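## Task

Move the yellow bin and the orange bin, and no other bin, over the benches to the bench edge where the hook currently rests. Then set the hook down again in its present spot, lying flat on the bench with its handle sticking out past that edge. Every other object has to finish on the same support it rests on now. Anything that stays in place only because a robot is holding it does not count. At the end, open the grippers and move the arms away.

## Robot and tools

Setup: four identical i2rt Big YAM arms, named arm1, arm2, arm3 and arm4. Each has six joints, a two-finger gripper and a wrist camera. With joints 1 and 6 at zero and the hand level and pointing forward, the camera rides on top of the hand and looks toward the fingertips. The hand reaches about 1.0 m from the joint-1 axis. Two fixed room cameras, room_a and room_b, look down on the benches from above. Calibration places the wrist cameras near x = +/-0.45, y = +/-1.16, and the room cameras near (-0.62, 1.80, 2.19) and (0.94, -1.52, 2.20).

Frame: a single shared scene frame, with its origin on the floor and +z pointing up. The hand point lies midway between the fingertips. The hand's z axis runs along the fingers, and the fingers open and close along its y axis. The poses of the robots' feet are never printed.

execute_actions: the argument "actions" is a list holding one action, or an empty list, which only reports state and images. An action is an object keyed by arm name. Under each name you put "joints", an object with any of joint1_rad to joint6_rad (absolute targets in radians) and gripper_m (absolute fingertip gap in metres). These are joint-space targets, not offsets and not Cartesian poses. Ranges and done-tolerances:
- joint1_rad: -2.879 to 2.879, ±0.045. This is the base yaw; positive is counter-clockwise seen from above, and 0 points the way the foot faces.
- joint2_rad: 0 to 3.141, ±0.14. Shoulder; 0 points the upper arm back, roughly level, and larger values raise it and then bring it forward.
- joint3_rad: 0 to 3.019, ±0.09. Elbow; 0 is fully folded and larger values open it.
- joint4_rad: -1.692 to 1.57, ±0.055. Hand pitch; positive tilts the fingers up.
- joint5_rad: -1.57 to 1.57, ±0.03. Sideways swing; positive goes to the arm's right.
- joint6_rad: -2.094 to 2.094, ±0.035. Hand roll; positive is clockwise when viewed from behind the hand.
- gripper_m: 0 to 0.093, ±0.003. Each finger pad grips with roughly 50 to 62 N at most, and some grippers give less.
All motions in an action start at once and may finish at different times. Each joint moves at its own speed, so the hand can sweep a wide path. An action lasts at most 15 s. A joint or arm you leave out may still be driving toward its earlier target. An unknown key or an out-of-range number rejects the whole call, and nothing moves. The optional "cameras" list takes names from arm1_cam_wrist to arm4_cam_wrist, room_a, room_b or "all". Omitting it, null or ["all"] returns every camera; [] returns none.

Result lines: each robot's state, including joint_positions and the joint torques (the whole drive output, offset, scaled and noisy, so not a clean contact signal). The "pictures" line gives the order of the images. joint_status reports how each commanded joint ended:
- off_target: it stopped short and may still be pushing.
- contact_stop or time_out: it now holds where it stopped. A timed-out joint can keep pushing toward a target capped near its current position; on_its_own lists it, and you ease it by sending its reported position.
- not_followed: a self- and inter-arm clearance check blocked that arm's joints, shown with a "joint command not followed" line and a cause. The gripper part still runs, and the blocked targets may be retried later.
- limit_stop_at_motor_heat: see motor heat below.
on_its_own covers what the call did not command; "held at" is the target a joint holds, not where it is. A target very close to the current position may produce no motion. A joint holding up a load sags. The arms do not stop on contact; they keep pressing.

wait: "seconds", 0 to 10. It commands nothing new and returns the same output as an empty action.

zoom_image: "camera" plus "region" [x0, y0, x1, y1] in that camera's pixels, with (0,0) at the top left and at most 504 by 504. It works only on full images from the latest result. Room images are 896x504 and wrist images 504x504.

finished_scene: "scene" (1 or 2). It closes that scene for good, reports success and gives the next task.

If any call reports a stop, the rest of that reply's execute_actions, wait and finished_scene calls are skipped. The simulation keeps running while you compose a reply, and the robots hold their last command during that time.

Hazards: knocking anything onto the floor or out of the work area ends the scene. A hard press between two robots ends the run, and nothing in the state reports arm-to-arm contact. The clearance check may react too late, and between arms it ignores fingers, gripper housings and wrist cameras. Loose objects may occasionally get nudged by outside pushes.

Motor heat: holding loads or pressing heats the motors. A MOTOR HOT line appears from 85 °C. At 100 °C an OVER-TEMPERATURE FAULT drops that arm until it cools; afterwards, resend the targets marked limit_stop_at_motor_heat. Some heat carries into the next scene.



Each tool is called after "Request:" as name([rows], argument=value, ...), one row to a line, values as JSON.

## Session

Request:
execute_actions(actions=[])

Scene clock: 0.00 s.
Joint torques (N m, as the arm reports them, + toward a larger angle): no reading
Motor temperatures (°C, as the motors report them): arm1=[22 33 38 26 25 25] | arm2=[23 33 32 24 25 24] | arm3=[25 27 31 25 25 26] | arm4=[23 29 33 24 22 24]
arm1.joint_positions: joint1_rad=+0.407 joint2_rad=+0.629 joint3_rad=+1.667 joint4_rad=-1.620 joint5_rad=-0.221 joint6_rad=-0.157 gripper_m=+0.094
arm1.joint_status: not commanded
arm1.hand: x=-0.5381 y=-1.0636 z=+1.3294 quat_wxyz=(-0.209, +0.791, -0.381, -0.430) (m; scene frame)
arm2.joint_positions: joint1_rad=+0.835 joint2_rad=+0.445 joint3_rad=+1.508 joint4_rad=-1.588 joint5_rad=-0.240 joint6_rad=+0.699 gripper_m=+0.095
arm2.joint_status: not commanded
arm2.hand: x=+0.3548 y=-1.1472 z=+1.3044 quat_wxyz=(+0.081, +0.667, -0.549, -0.497) (m; scene frame)
arm3.joint_positions: joint1_rad=+0.527 joint2_rad=+0.463 joint3_rad=+1.495 joint4_rad=-1.426 joint5_rad=-0.299 joint6_rad=-0.467 gripper_m=+0.094
arm3.joint_status: not commanded
arm3.hand: x=-0.3885 y=+1.1005 z=+1.3825 quat_wxyz=(-0.466, -0.211, -0.798, +0.319) (m; scene frame)
arm4.joint_positions: joint1_rad=+0.003 joint2_rad=+0.320 joint3_rad=+1.453 joint4_rad=-1.206 joint5_rad=+0.128 joint6_rad=-0.047 gripper_m=+0.095
arm4.joint_status: not commanded
arm4.hand: x=+0.4354 y=+1.1076 z=+1.4345 quat_wxyz=(-0.406, -0.565, -0.468, +0.544) (m; scene frame)
pictures: arm1_cam_wrist, arm2_cam_wrist, arm3_cam_wrist, arm4_cam_wrist, room_a, room_b
camera_calibration (this result's frames):
arm1_cam_wrist: T_world_to_cam=[[0.787705, 0.616053, -0.000656517, 1.07896], [0.570746, -0.730175, -0.375625, 0.0345496], [-0.231884, 0.295507, -0.926772, 1.54468], [0, 0, 0, 1]] pos_world=[-0.511436, -1.09593, 1.44525]
arm2_cam_wrist: T_world_to_cam=[[0.654967, 0.372713, -0.657345, 1.056], [0.350973, -0.920421, -0.172173, -0.95088], [-0.669205, -0.117943, -0.733658, 1.18109], [0, 0, 0, 1]] pos_world=[0.432482, -1.12949, 1.39696]
arm3_cam_wrist: T_world_to_cam=[[-0.634581, -0.711162, 0.302582, 0.119272], [-0.73963, 0.445258, -0.504671, -0.0744659], [0.224175, -0.544053, -0.808549, 1.92705], [0, 0, 0, 1]] pos_world=[-0.411386, 1.16639, 1.48444]
arm4_cam_wrist: T_world_to_cam=[[-0.972301, 0.226584, 0.0573593, 0.0886923], [0.103444, 0.637221, -0.763707, 0.351226], [-0.209595, -0.73662, -0.64301, 1.9567], [0, 0, 0, 1]] pos_world=[0.460016, 1.19744, 1.52132]
Images, in order (width x height): arm1_cam_wrist 504x504, arm2_cam_wrist 504x504, arm3_cam_wrist 504x504, arm4_cam_wrist 504x504, room_a 896x504, room_b 896x504.

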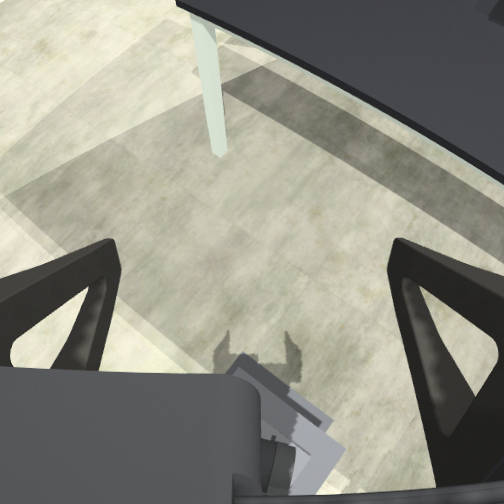

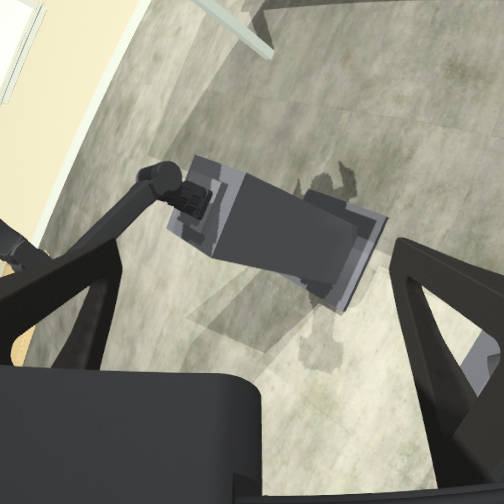

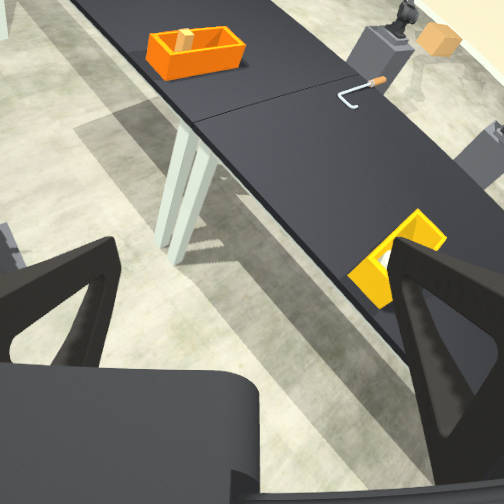

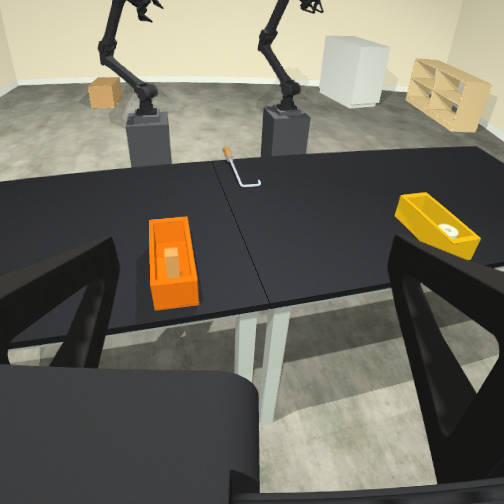

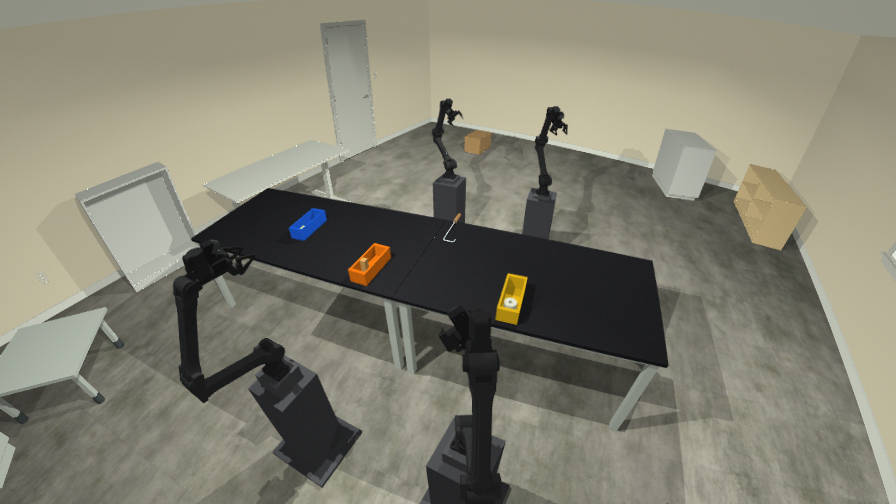

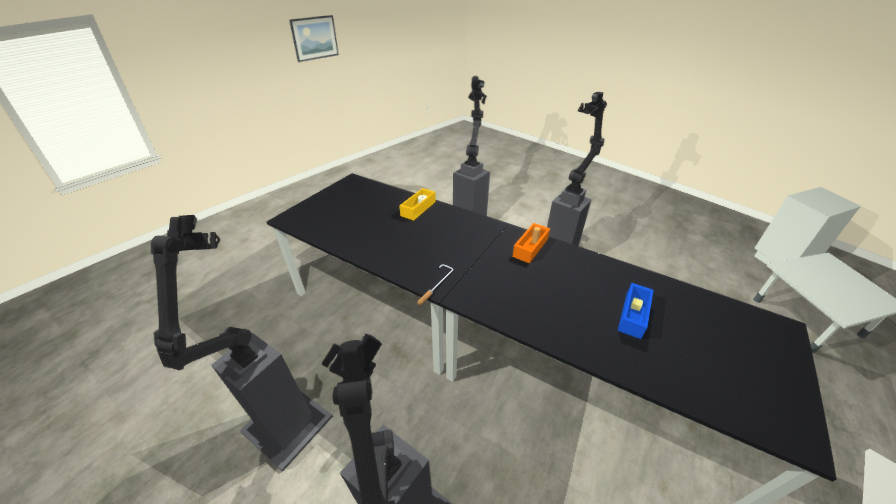

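Request:
zoom_image(camera="room_b", region=[380, 170, 580, 330])

Request:
zoom_image(camera="room_a", region=[330, 190, 550, 340])

Request:
zoom_image(camera="arm4_cam_wrist", region=[120, 130, 320, 330])

Region (380, 170, 580, 330) of room_b's 896x504 image, scaled by 2.520, with more detail than that image has; it fills the top 403 rows of this view, and the rest is white.

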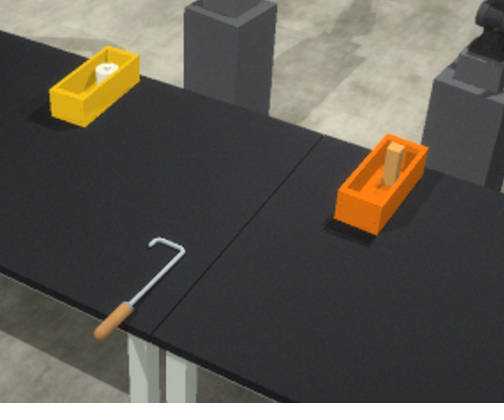

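Region (330, 190, 550, 340) of room_a's 896x504 image, scaled by 2.291, with more detail than that image has; it fills the top 344 rows of this view, and the rest is white.

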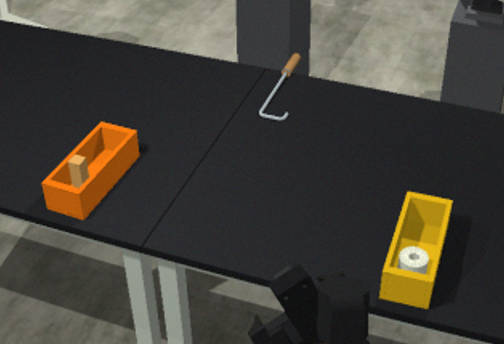

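Region (120, 130, 320, 330) of arm4_cam_wrist's 504x504 image, scaled by 2.520, with more detail than that image has.

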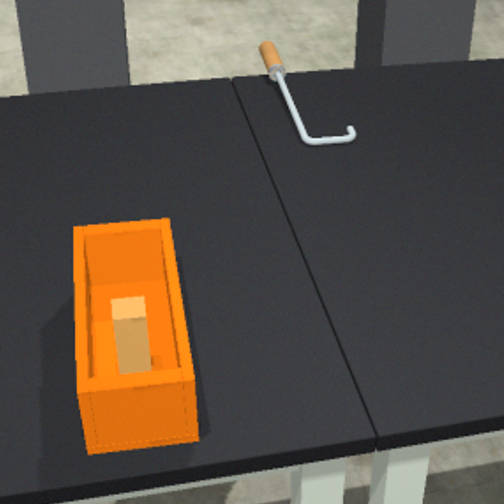

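Request:
execute_actions([
  {"arm1": {"joints": {"joint1_rad": 0.0, "joint2_rad": 2.40, "joint3_rad": 2.34, "joint4_rad": 0.18, "joint5_rad": 0.37, "joint6_rad": -1.57}}, "arm2": {"joints": {"joint1_rad": 0.626, "joint2_rad": 2.46, "joint3_rad": 2.08, "joint4_rad": 0.60, "joint5_rad": 0.555, "joint6_rad": 0.0}}, "arm3": {"joints": {"joint1_rad": 0.108, "joint2_rad": 1.885, "joint3_rad": 0.765, "joint4_rad": 0.86, "joint5_rad": 0.0, "joint6_rad": 0.0, "gripper_m": 0.06}}, "arm4": {"joints": {"joint1_rad": 0.036, "joint2_rad": 1.885, "joint3_rad": 0.765, "joint4_rad": 0.86, "joint5_rad": 0.0, "joint6_rad": 0.0, "gripper_m": 0.06}}},
])

Scene clock: 101.73 s.
Joint torques (N m, as the arm reports them, + toward a larger angle): arm1=[  1.   -25.76  15.38   2.34   0.05   0.03] | arm2=[ -1.87 -23.05  14.01   2.34   0.19  -0.14] | arm3=[ -0.1  -15.01   5.45   3.78   0.04   0.25] | arm4=[ -0.36 -11.13   5.26   3.09   0.03   0.17]
Motor temperatures (°C, as the motors report them): arm1=[22 31 40 26 25 25] | arm2=[23 33 34 24 25 24] | arm3=[25 26 32 26 25 26] | arm4=[23 28 33 24 22 24]
arm1.joint_positions: joint1_rad=+0.003 joint2_rad=+2.427 joint3_rad=+2.299 joint4_rad=+0.164 joint5_rad=+0.367 joint6_rad=-1.562 gripper_m=+0.094
arm1.joint_status: all done
arm1.hand: x=-0.3804 y=-0.2266 z=+1.0029 quat_wxyz=(-0.704, +0.685, -0.136, +0.125) (m; scene frame)
arm2.joint_positions: joint1_rad=+0.629 joint2_rad=+2.459 joint3_rad=+2.050 joint4_rad=+0.581 joint5_rad=+0.551 joint6_rad=+0.008 gripper_m=+0.095
arm2.joint_status: all done
arm2.hand: x=+0.0431 y=-0.3648 z=+0.9288 quat_wxyz=(-0.505, +0.442, -0.489, -0.557) (m; scene frame)
arm3.joint_positions: joint1_rad=+0.114 joint2_rad=+1.879 joint3_rad=+0.759 joint4_rad=+0.836 joint5_rad=-0.001 joint6_rad=-0.016 gripper_m=+0.060
arm3.joint_status: all done
arm3.hand: x=-0.4962 y=+0.5963 z=+0.8444 quat_wxyz=(-0.418, -0.568, -0.562, +0.432) (m; scene frame)
arm4.joint_positions: joint1_rad=+0.030 joint2_rad=+1.881 joint3_rad=+0.759 joint4_rad=+0.834 joint5_rad=+0.004 joint6_rad=-0.010 gripper_m=+0.060
arm4.joint_status: all done
arm4.hand: x=+0.4199 y=+0.5954 z=+0.8460 quat_wxyz=(-0.402, -0.591, -0.544, +0.440) (m; scene frame)
pictures: arm1_cam_wrist, arm2_cam_wrist, arm3_cam_wrist, arm4_cam_wrist, room_a, room_b
camera_calibration (this result's frames):
arm1_cam_wrist: T_world_to_cam=[[0.0152848, -0.0354826, 0.999253, -1.00537], [0.554526, -0.831298, -0.0380009, 0.06538], [0.832026, 0.554693, 0.00696981, 0.558267], [0, 0, 0, 1]] pos_world=[-0.48538, -0.29099, 1.00322]
arm2_cam_wrist: T_world_to_cam=[[0.993857, 0.00692999, -0.110453, 0.0656688], [-0.0943213, -0.469025, -0.878134, 0.653571], [-0.0578905, 0.883158, -0.46549, 0.879013], [0, 0, 0, 1]] pos_world=[0.0472667, -0.470222, 0.990348]
arm3_cam_wrist: T_world_to_cam=[[-0.999869, 0.0161696, -0.000362525, -0.503964], [0.0129115, 0.784495, -0.62, 0.0672762], [-0.00974078, -0.619924, -0.784602, 1.1508], [0, 0, 0, 1]] pos_world=[-0.493557, 0.668779, 0.944448]
arm4_cam_wrist: T_world_to_cam=[[-0.996853, 0.0787189, 0.00933967, 0.362441], [0.0567167, 0.790572, -0.609737, 0.0278175], [-0.0553815, -0.607289, -0.792549, 1.18244], [0, 0, 0, 1]] pos_world=[0.425208, 0.667558, 0.950715]
Images, in order (width x height): arm1_cam_wrist 504x504, arm2_cam_wrist 504x504, arm3_cam_wrist 504x504, arm4_cam_wrist 504x504, room_a 896x504, room_b 896x504.

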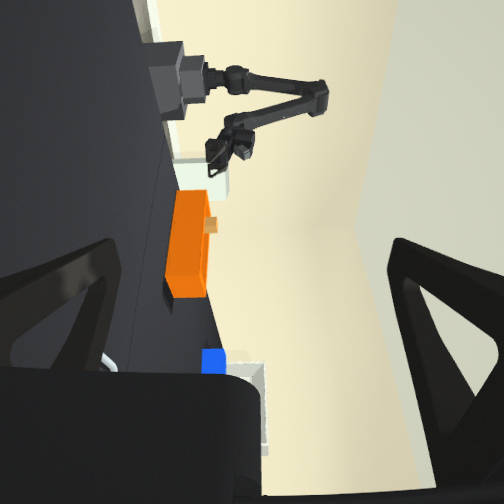

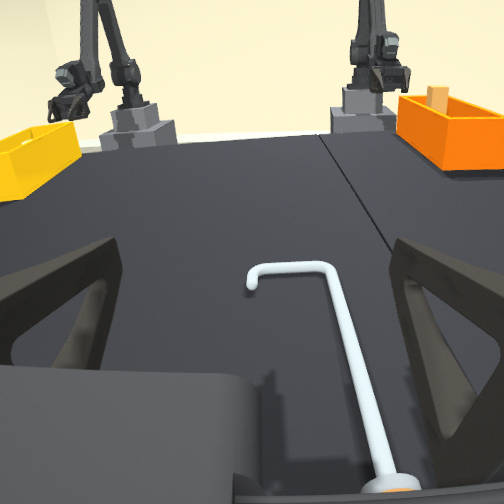

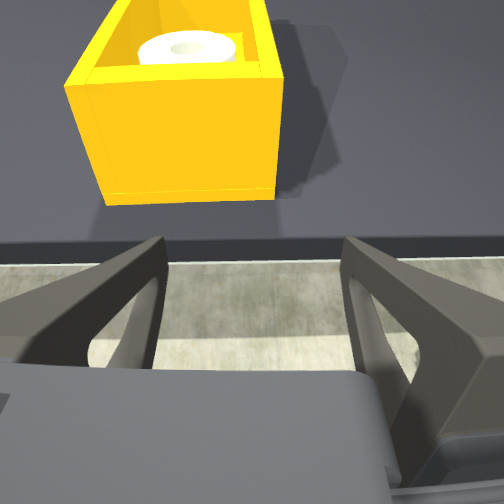

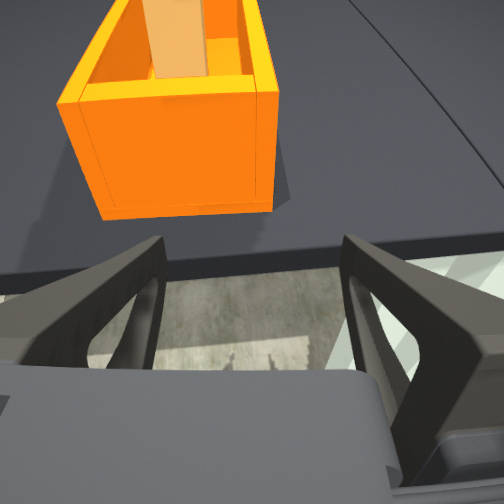

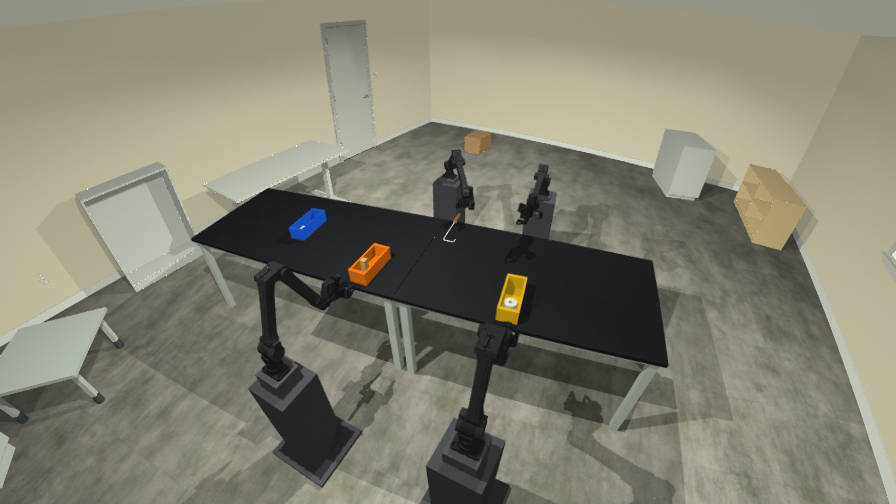

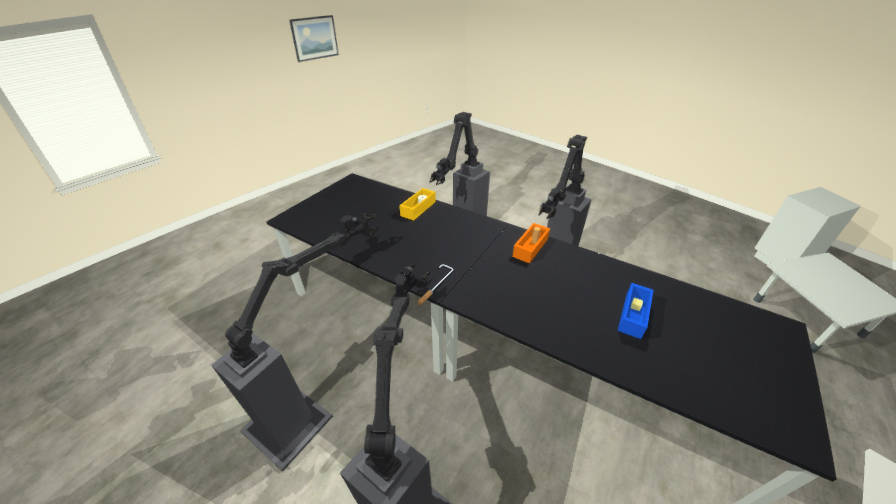

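Request:
execute_actions([
  {"arm2": {"joints": {"joint1_rad": 0.62, "joint3_rad": 1.715, "joint4_rad": 0.78, "joint5_rad": 0.59}}, "arm3": {"joints": {"joint1_rad": 0.175, "joint2_rad": 2.07, "joint3_rad": 1.11, "joint4_rad": 0.69}}, "arm4": {"joints": {"joint1_rad": 0.092, "joint2_rad": 2.075, "joint3_rad": 1.11, "joint4_rad": 0.69}}},
], cameras=["arm2_cam_wrist", "arm3_cam_wrist", "arm4_cam_wrist"])

Scene clock: 143.33 s.
Joint torques (N m, as the arm reports them, + toward a larger angle): arm1=[  0.92 -26.38  15.37   2.35   0.06   0.05] | arm2=[ -2.32 -20.56   9.57   2.19   0.24  -0.07] | arm3=[  0.77 -20.34   7.64   2.13   0.03   0.25] | arm4=[ -1.6  -15.84   7.19   1.6    0.08   0.12]
Motor temperatures (°C, as the motors report them): arm1=[22 38 47 26 25 25] | arm2=[23 37 37 24 25 24] | arm3=[25 27 31 26 25 26] | arm4=[23 28 33 24 22 24]
arm1.joint_positions: joint1_rad=+0.003 joint2_rad=+2.427 joint3_rad=+2.299 joint4_rad=+0.164 joint5_rad=+0.367 joint6_rad=-1.562 gripper_m=+0.094
arm1.joint_status: not commanded
arm1.hand: x=-0.3804 y=-0.2266 z=+1.0029 quat_wxyz=(-0.704, +0.686, -0.135, +0.125) (m; scene frame)
arm2.joint_positions: joint1_rad=+0.626 joint2_rad=+2.449 joint3_rad=+1.712 joint4_rad=+0.765 joint5_rad=+0.587 joint6_rad=+0.002 gripper_m=+0.095
arm2.joint_status: all done
arm2.hand: x=+0.0863 y=-0.4221 z=+0.7962 quat_wxyz=(-0.506, +0.485, -0.510, -0.498) (m; scene frame)
arm3.joint_positions: joint1_rad=+0.172 joint2_rad=+2.074 joint3_rad=+1.082 joint4_rad=+0.702 joint5_rad=-0.001 joint6_rad=-0.015 gripper_m=+0.060
arm3.joint_status: all done
arm3.hand: x=-0.4574 y=+0.4917 z=+0.8263 quat_wxyz=(-0.429, -0.553, -0.579, +0.418) (m; scene frame)
arm4.joint_positions: joint1_rad=+0.096 joint2_rad=+2.080 joint3_rad=+1.085 joint4_rad=+0.701 joint5_rad=+0.003 joint6_rad=-0.009 gripper_m=+0.060
arm4.joint_status: all done
arm4.hand: x=+0.4582 y=+0.4877 z=+0.8261 quat_wxyz=(-0.416, -0.573, -0.564, +0.425) (m; scene frame)
pictures: arm2_cam_wrist, arm3_cam_wrist, arm4_cam_wrist
camera_calibration (this result's frames):
arm2_cam_wrist: T_world_to_cam=[[0.998807, -0.0394112, -0.0288456, -0.0764702], [-0.0462318, -0.572541, -0.818572, 0.418991], [0.0157456, 0.818928, -0.57368, 0.923075], [0, 0, 0, 1]] pos_world=[0.0812154, -0.519056, 0.870318]
arm3_cam_wrist: T_world_to_cam=[[-0.999133, -0.0416278, -0.000902086, -0.434233], [-0.0322458, 0.787294, -0.615735, 0.112036], [0.0263419, -0.615171, -0.787953, 1.089], [0, 0, 0, 1]] pos_world=[-0.45893, 0.563641, 0.926675]
arm4_cam_wrist: T_world_to_cam=[[-0.999903, 0.0115003, 0.00781687, 0.444718], [0.00440831, 0.795313, -0.606183, 0.117393], [-0.0131881, -0.60609, -0.795287, 1.08571], [0, 0, 0, 1]] pos_world=[0.458476, 0.559562, 0.931139]
Images, in order (width x height): arm2_cam_wrist 504x504, arm3_cam_wrist 504x504, arm4_cam_wrist 504x504.

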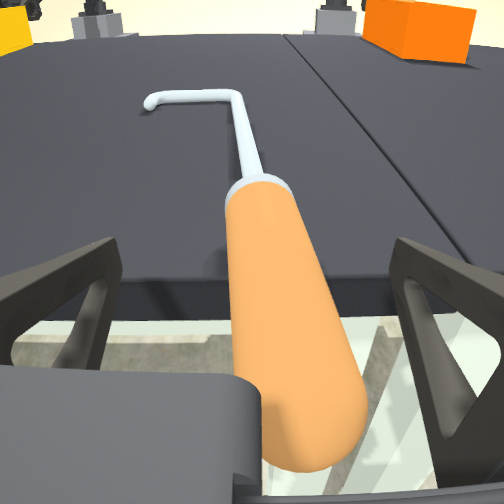

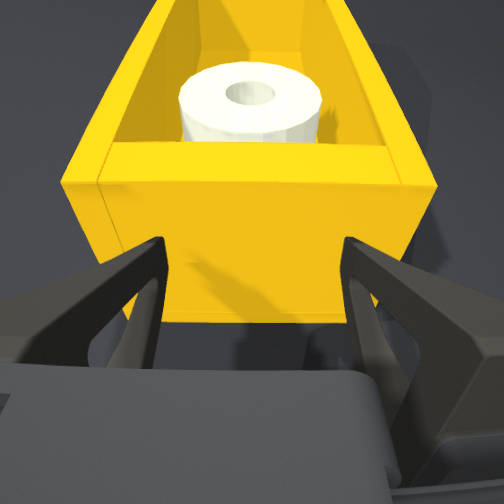

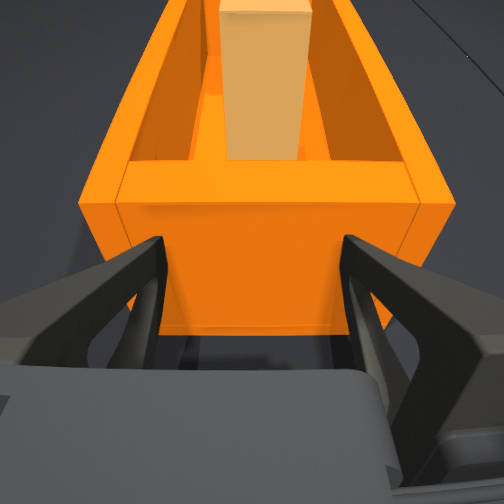

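Request:
execute_actions([
  {"arm2": {"joints": {"joint2_rad": 2.487}}, "arm3": {"joints": {"joint2_rad": 2.20, "joint3_rad": 1.385, "joint4_rad": 0.54}}, "arm4": {"joints": {"joint1_rad": 0.085, "joint2_rad": 2.205, "joint3_rad": 1.385, "joint4_rad": 0.54}}},
], cameras=["arm2_cam_wrist", "room_a", "room_b"])

Request:
zoom_image(camera="room_b", region=[380, 170, 580, 330])

Request:
zoom_image(camera="room_a", region=[330, 190, 550, 340])

Scene clock: 166.73 s.
Joint torques (N m, as the arm reports them, + toward a larger angle): arm1=[  0.99 -26.18  15.4    2.32   0.05   0.05] | arm2=[ -2.39 -19.61   9.63   2.14   0.22  -0.07] | arm3=[  0.57 -22.91   9.41   2.12   0.02   0.24] | arm4=[ -1.31 -18.06   8.82   1.54   0.08   0.14]
Motor temperatures (°C, as the motors report them): arm1=[22 39 47 26 25 25] | arm2=[23 37 35 24 25 24] | arm3=[25 28 33 26 25 26] | arm4=[23 29 34 24 22 24]
arm1.joint_positions: joint1_rad=+0.003 joint2_rad=+2.427 joint3_rad=+2.299 joint4_rad=+0.164 joint5_rad=+0.367 joint6_rad=-1.562 gripper_m=+0.094
arm1.joint_status: not commanded
arm1.hand: x=-0.3804 y=-0.2266 z=+1.0029 quat_wxyz=(-0.704, +0.686, -0.135, +0.125) (m; scene frame)
arm2.joint_positions: joint1_rad=+0.626 joint2_rad=+2.466 joint3_rad=+1.712 joint4_rad=+0.765 joint5_rad=+0.587 joint6_rad=+0.002 gripper_m=+0.095
arm2.joint_status: all done
arm2.hand: x=+0.0868 y=-0.4233 z=+0.7822 quat_wxyz=(-0.505, +0.491, -0.512, -0.492) (m; scene frame)
arm3.joint_positions: joint1_rad=+0.172 joint2_rad=+2.200 joint3_rad=+1.341 joint4_rad=+0.552 joint5_rad=-0.001 joint6_rad=-0.015 gripper_m=+0.060
arm3.joint_status: all done
arm3.hand: x=-0.4548 y=+0.4168 z=+0.8202 quat_wxyz=(-0.424, -0.557, -0.583, +0.413) (m; scene frame)
arm4.joint_positions: joint1_rad=+0.094 joint2_rad=+2.204 joint3_rad=+1.351 joint4_rad=+0.552 joint5_rad=+0.003 joint6_rad=-0.009 gripper_m=+0.060
arm4.joint_status: all done
arm4.hand: x=+0.4553 y=+0.4103 z=+0.8236 quat_wxyz=(-0.413, -0.576, -0.565, +0.423) (m; scene frame)
pictures: arm2_cam_wrist, room_a, room_b
camera_calibration (this result's frames):
arm2_cam_wrist: T_world_to_cam=[[0.999025, -0.0396225, -0.0194698, -0.0849528], [-0.0389686, -0.58418, -0.810688, 0.395177], [0.0207476, 0.810657, -0.585154, 0.921039], [0, 0, 0, 1]] pos_world=[0.0811601, -0.519158, 0.857661]
Images, in order (width x height): arm2_cam_wrist 504x504, room_a 896x504, room_b 896x504.

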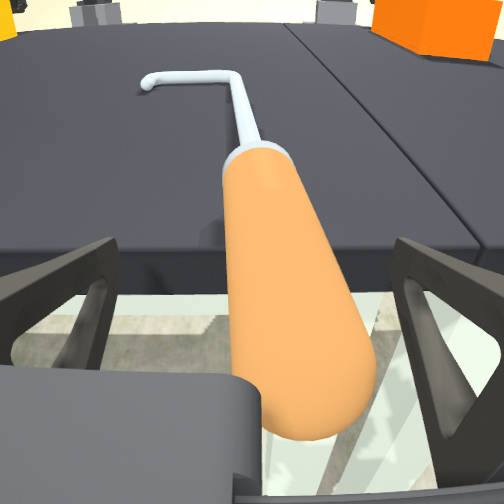

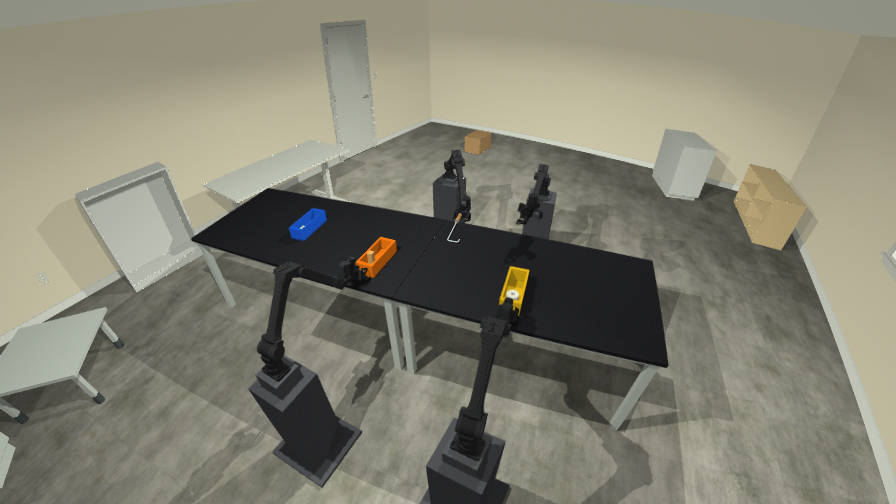

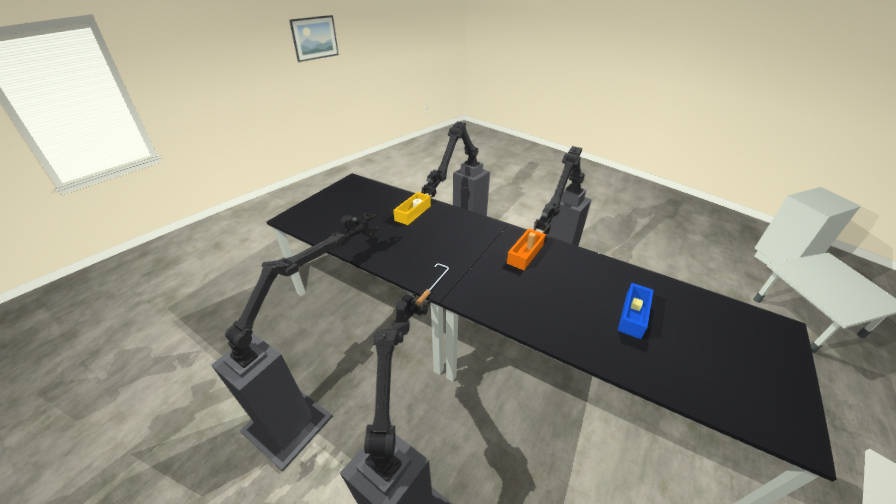

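Region (380, 170, 580, 330) of room_b's 896x504 image, scaled by 2.520, with more detail than that image has; it fills the top 403 rows of this view, and the rest is white.

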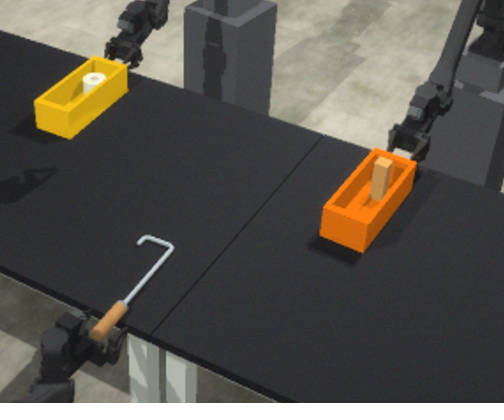

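Region (330, 190, 550, 340) of room_a's 896x504 image, scaled by 2.291, with more detail than that image has; it fills the top 344 rows of this view, and the rest is white.

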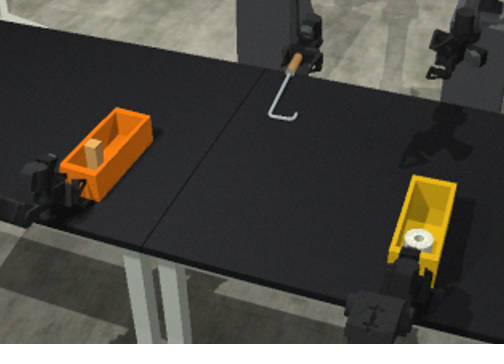

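Request:
execute_actions(actions=[])

Scene clock: 182.27 s.
Joint torques (N m, as the arm reports them, + toward a larger angle): arm1=[  0.96 -26.45  15.35   2.34   0.05   0.04] | arm2=[ -2.43 -19.44   9.79   2.22   0.22  -0.09] | arm3=[  0.63 -22.95   9.45   2.1    0.02   0.24] | arm4=[ -1.26 -18.03   9.2    1.7    0.01   0.1 ]
Motor temperatures (°C, as the motors report them): arm1=[22 40 48 26 25 25] | arm2=[23 37 35 24 25 24] | arm3=[25 28 34 25 25 26] | arm4=[23 30 35 24 22 24]
arm1.joint_positions: joint1_rad=+0.003 joint2_rad=+2.427 joint3_rad=+2.299 joint4_rad=+0.164 joint5_rad=+0.367 joint6_rad=-1.562 gripper_m=+0.094
arm1.joint_status: not commanded
arm1.hand: x=-0.3804 y=-0.2266 z=+1.0029 quat_wxyz=(-0.704, +0.686, -0.135, +0.125) (m; scene frame)
arm2.joint_positions: joint1_rad=+0.626 joint2_rad=+2.466 joint3_rad=+1.712 joint4_rad=+0.765 joint5_rad=+0.587 joint6_rad=+0.002 gripper_m=+0.095
arm2.joint_status: all done
arm2.hand: x=+0.0868 y=-0.4233 z=+0.7822 quat_wxyz=(-0.505, +0.491, -0.512, -0.492) (m; scene frame)
arm3.joint_positions: joint1_rad=+0.172 joint2_rad=+2.200 joint3_rad=+1.341 joint4_rad=+0.552 joint5_rad=-0.001 joint6_rad=-0.015 gripper_m=+0.060
arm3.joint_status: all done
arm3.hand: x=-0.4548 y=+0.4168 z=+0.8202 quat_wxyz=(-0.424, -0.557, -0.583, +0.413) (m; scene frame)
arm4.joint_positions: joint1_rad=+0.094 joint2_rad=+2.204 joint3_rad=+1.351 joint4_rad=+0.552 joint5_rad=+0.003 joint6_rad=-0.009 gripper_m=+0.060
arm4.joint_status: all done
arm4.hand: x=+0.4553 y=+0.4103 z=+0.8236 quat_wxyz=(-0.413, -0.576, -0.565, +0.423) (m; scene frame)
pictures: arm1_cam_wrist, arm2_cam_wrist, arm3_cam_wrist, arm4_cam_wrist, room_a, room_b
camera_calibration (this result's frames):
arm1_cam_wrist: T_world_to_cam=[[0.0149293, -0.0353448, 0.999264, -1.00549], [0.554532, -0.831308, -0.037689, 0.0650672], [0.832028, 0.554687, 0.00718902, 0.558047], [0, 0, 0, 1]] pos_world=[-0.485381, -0.290989, 1.00319]
arm2_cam_wrist: T_world_to_cam=[[0.999025, -0.0396225, -0.0194698, -0.0849528], [-0.0389686, -0.58418, -0.810688, 0.395177], [0.0207476, 0.810657, -0.585154, 0.921039], [0, 0, 0, 1]] pos_world=[0.0811601, -0.519158, 0.857661]
arm3_cam_wrist: T_world_to_cam=[[-0.99913, -0.0416973, -0.00103168, -0.434634], [-0.0326708, 0.797738, -0.602119, 0.151661], [0.0259298, -0.601561, -0.798406, 1.04077], [0, 0, 0, 1]] pos_world=[-0.456288, 0.486977, 0.921826]
arm4_cam_wrist: T_world_to_cam=[[-0.999882, 0.013283, 0.0077725, 0.442062], [0.0059726, 0.80037, -0.599477, 0.169146], [-0.0141837, -0.59936, -0.800354, 1.03873], [0, 0, 0, 1]] pos_world=[0.455733, 0.481319, 0.929312]
Images, in order (width x height): arm1_cam_wrist 504x504, arm2_cam_wrist 504x504, arm3_cam_wrist 504x504, arm4_cam_wrist 504x504, room_a 896x504, room_b 896x504.

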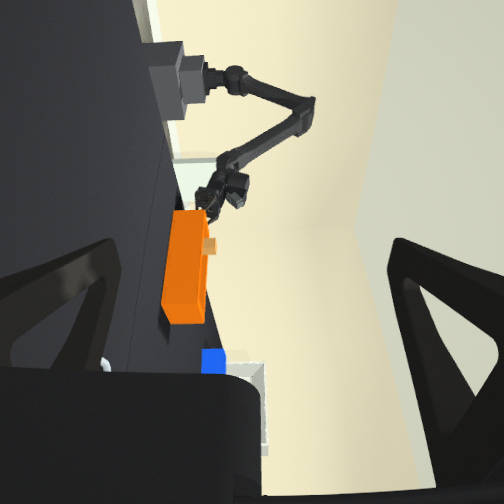

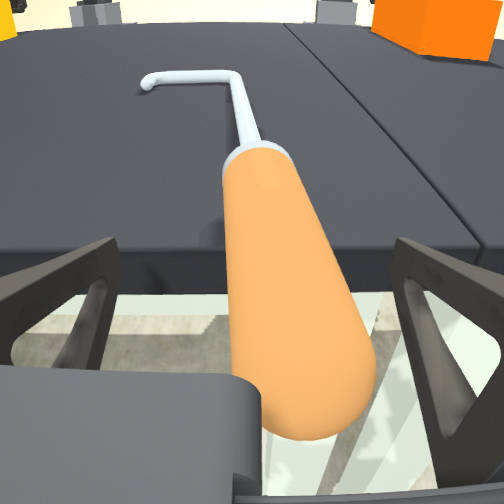

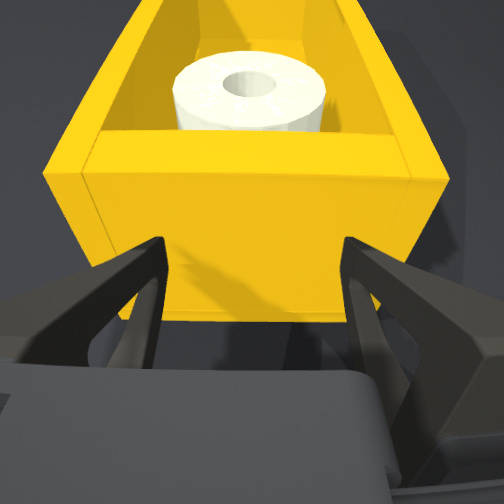

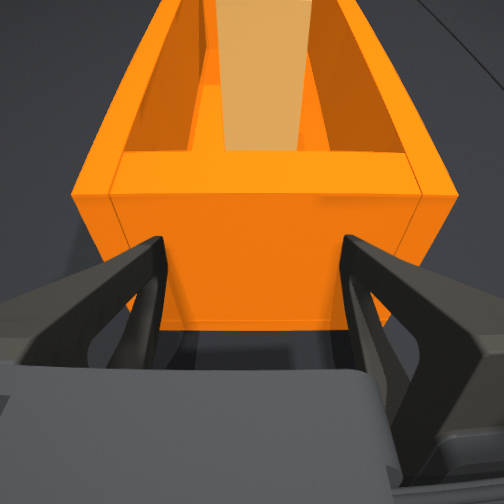

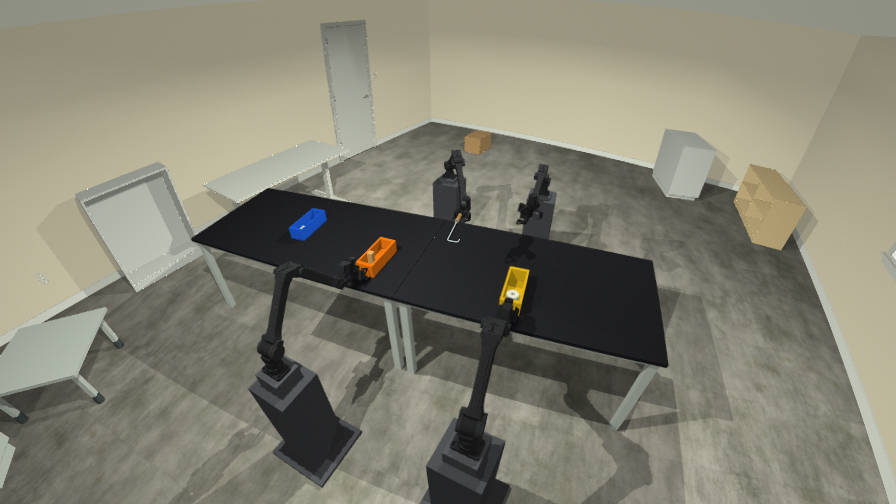

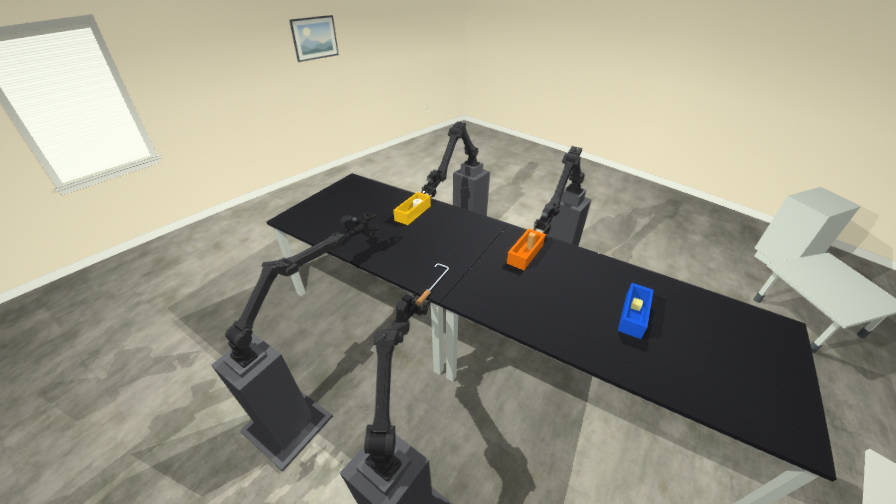

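Request:
execute_actions([
  {"arm2":{"joints":{"gripper_m":0.0}},"arm3":{"joints":{"joint2_rad":2.36,"joint3_rad":1.645,"joint4_rad":0.475}},"arm4":{"joints":{"joint2_rad":2.36,"joint3_rad":1.645,"joint4_rad":0.475}}},
], cameras=["arm2_cam_wrist","room_b"])

Scene clock: 185.40 s.
Joint torques (N m, as the arm reports them, + toward a larger angle): arm1=[  0.92 -26.34  15.36   2.36   0.04   0.05] | arm2=[ -2.85 -19.5    9.67   2.2    0.17  -0.07] | arm3=[  0.7  -24.97  10.83   2.11   0.02   0.24] | arm4=[ -1.79 -18.68  10.37   1.69   0.     0.12]
Motor temperatures (°C, as the motors report them): arm1=[22 40 48 26 25 25] | arm2=[23 37 35 24 25 24] | arm3=[25 28 34 25 25 26] | arm4=[23 30 35 24 22 24]
arm1.joint_positions: joint1_rad=+0.003 joint2_rad=+2.427 joint3_rad=+2.299 joint4_rad=+0.164 joint5_rad=+0.367 joint6_rad=-1.562 gripper_m=+0.094
arm1.joint_status: not commanded
arm1.hand: x=-0.3804 y=-0.2266 z=+1.0029 quat_wxyz=(-0.704, +0.686, -0.135, +0.125) (m; scene frame)
arm2.joint_positions: joint1_rad=+0.626 joint2_rad=+2.466 joint3_rad=+1.712 joint4_rad=+0.765 joint5_rad=+0.589 joint6_rad=+0.002 gripper_m=+0.030
arm2.joint_status: gripper_m off_target (ended at +0.030, target +0.000)
arm2.hand: x=+0.0875 y=-0.4232 z=+0.7822 quat_wxyz=(-0.506, +0.490, -0.512, -0.492) (m; scene frame)
arm3.joint_positions: joint1_rad=+0.172 joint2_rad=+2.353 joint3_rad=+1.588 joint4_rad=+0.487 joint5_rad=-0.001 joint6_rad=-0.015 gripper_m=+0.060
arm3.joint_status: all done
arm3.hand: x=-0.4525 y=+0.3514 z=+0.8064 quat_wxyz=(-0.432, -0.551, -0.577, +0.421) (m; scene frame)
arm4.joint_positions: joint1_rad=+0.094 joint2_rad=+2.354 joint3_rad=+1.601 joint4_rad=+0.487 joint5_rad=+0.003 joint6_rad=-0.009 gripper_m=+0.060
arm4.joint_status: all done
arm4.hand: x=+0.4541 y=+0.3441 z=+0.8134 quat_wxyz=(-0.423, -0.568, -0.558, +0.433) (m; scene frame)
pictures: arm2_cam_wrist, room_b
camera_calibration (this result's frames):
arm2_cam_wrist: T_world_to_cam=[[0.998924, -0.0419107, -0.0198369, -0.086244], [-0.0406045, -0.584088, -0.810674, 0.395443], [0.0223895, 0.810607, -0.585162, 0.920761], [0, 0, 0, 1]] pos_world=[0.0815927, -0.519016, 0.857659]
Images, in order (width x height): arm2_cam_wrist 504x504, room_b 896x504.

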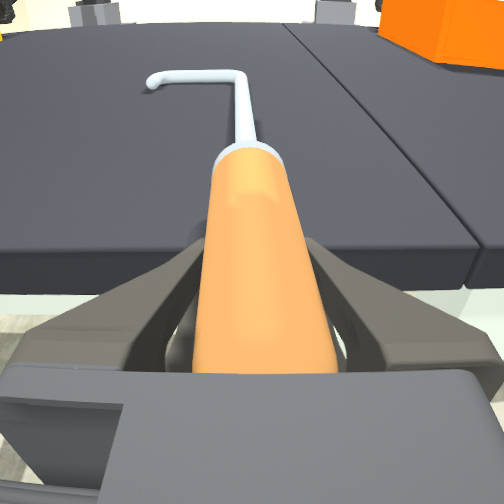

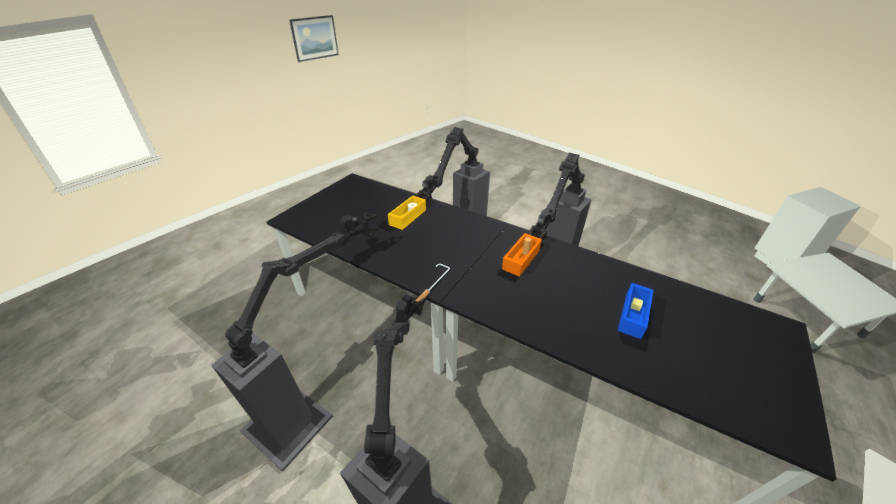

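Request:
execute_actions([
  {"arm2":{"joints":{"joint1_rad":0.595,"joint2_rad":2.15,"joint3_rad":1.88,"joint4_rad":0.36,"joint5_rad":-0.23,"joint6_rad":-1.57}},"arm1":{"joints":{"joint1_rad":-0.12}},"arm3":{"joints":{"joint2_rad":2.547,"joint3_rad":2.015,"joint4_rad":0.378}},"arm4":{"joints":{"joint2_rad":2.547,"joint3_rad":2.005,"joint4_rad":0.378}}},
], cameras=["arm1_cam_wrist","arm2_cam_wrist","room_a","room_b"])

Scene clock: 206.83 s.
Joint torques (N m, as the arm reports them, + toward a larger angle): arm1=[  0.69 -26.41  15.38   2.35  -0.1    0.04] | arm2=[ -2.34 -23.82  15.97   2.5   -0.01  -0.32] | arm3=[  0.72 -28.14  11.36   2.15   0.08   0.17] | arm4=[ -1.49 -22.89  10.74   1.85   0.13   0.1 ]
Motor temperatures (°C, as the motors report them): arm1=[22 40 48 26 25 25] | arm2=[23 37 35 24 25 24] | arm3=[25 29 36 25 25 26] | arm4=[23 30 37 24 22 24]
arm1.joint_positions: joint1_rad=-0.115 joint2_rad=+2.427 joint3_rad=+2.299 joint4_rad=+0.164 joint5_rad=+0.371 joint6_rad=-1.562 gripper_m=+0.094
arm1.joint_status: all done
arm1.hand: x=-0.2671 y=-0.2411 z=+1.0028 quat_wxyz=(-0.696, +0.676, -0.176, +0.167) (m; scene frame)
arm2.joint_positions: joint1_rad=+0.599 joint2_rad=+2.185 joint3_rad=+1.832 joint4_rad=+0.336 joint5_rad=-0.227 joint6_rad=-1.530 gripper_m=+0.030
arm2.joint_status: joint6_rad time_out (moved -1.532 of -1.572); the others done
arm2.on_its_own: joint6_rad reads -1.530 and still pushes toward -1.570 since a time_out
arm2.hand: x=-0.0277 y=-0.4432 z=+0.9926 quat_wxyz=(-0.642, +0.673, +0.245, -0.274) (m; scene frame)
arm3.joint_positions: joint1_rad=+0.172 joint2_rad=+2.539 joint3_rad=+1.964 joint4_rad=+0.389 joint5_rad=-0.002 joint6_rad=-0.007 gripper_m=+0.060
arm3.joint_status: all done
arm3.hand: x=-0.4494 y=+0.2660 z=+0.8234 quat_wxyz=(-0.460, -0.533, -0.554, +0.444) (m; scene frame)
arm4.joint_positions: joint1_rad=+0.094 joint2_rad=+2.551 joint3_rad=+1.965 joint4_rad=+0.387 joint5_rad=+0.003 joint6_rad=-0.009 gripper_m=+0.060
arm4.joint_status: all done
arm4.hand: x=+0.4525 y=+0.2635 z=+0.8133 quat_wxyz=(-0.441, -0.553, -0.543, +0.452) (m; scene frame)
pictures: arm1_cam_wrist, arm2_cam_wrist, room_a, room_b
camera_calibration (this result's frames):
arm1_cam_wrist: T_world_to_cam=[[0.00940616, -0.03656, 0.999287, -1.00938], [0.45025, -0.892141, -0.0368781, -0.0531707], [0.892853, 0.450276, 0.00806952, 0.462089], [0, 0, 0, 1]] pos_world=[-0.379143, -0.292406, 1.00298]
arm2_cam_wrist: T_world_to_cam=[[0.0350419, 0.0588595, 0.997651, -0.959873], [0.990579, 0.130187, -0.0424743, 0.132234], [-0.132381, 0.989741, -0.053743, 0.610377], [0, 0, 0, 1]] pos_world=[-0.0165497, -0.564833, 0.996038]
Images, in order (width x height): arm1_cam_wrist 504x504, arm2_cam_wrist 504x504, room_a 896x504, room_b 896x504.

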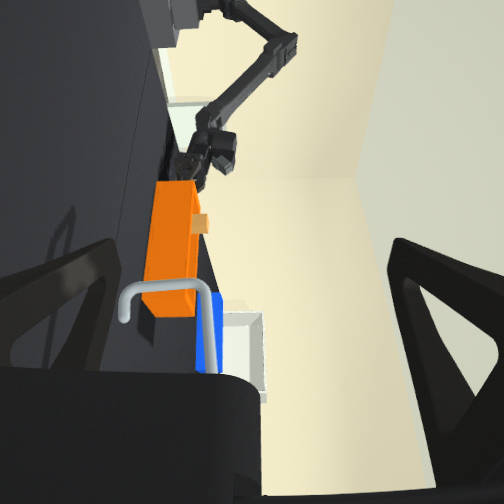

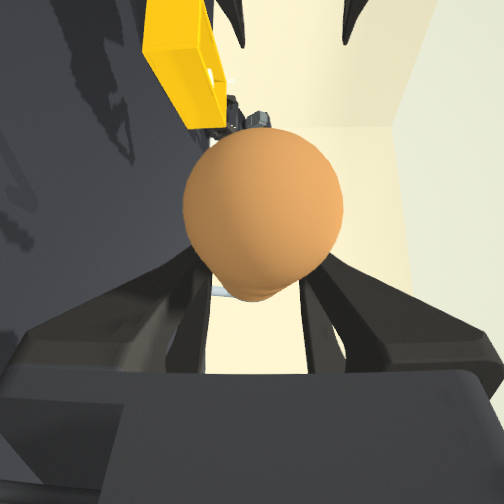

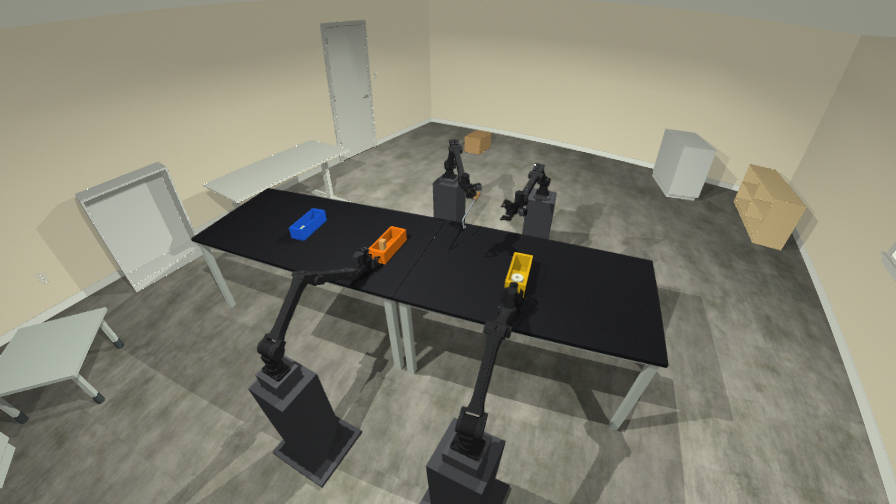

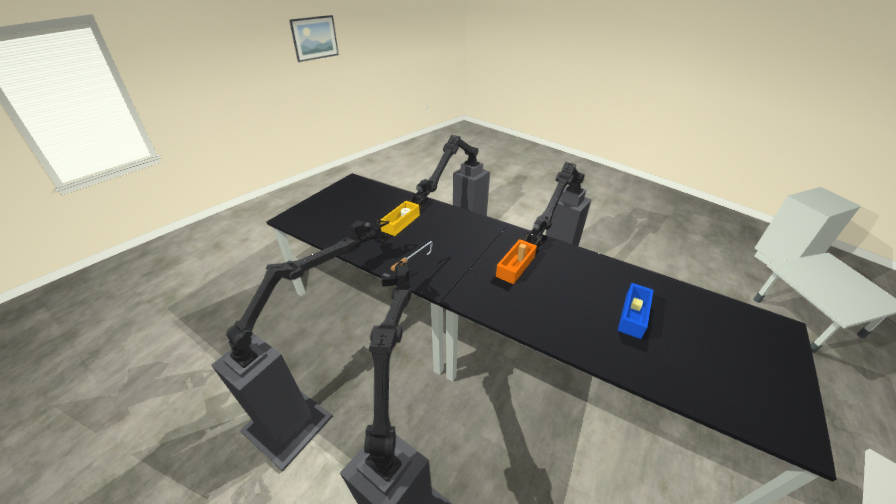

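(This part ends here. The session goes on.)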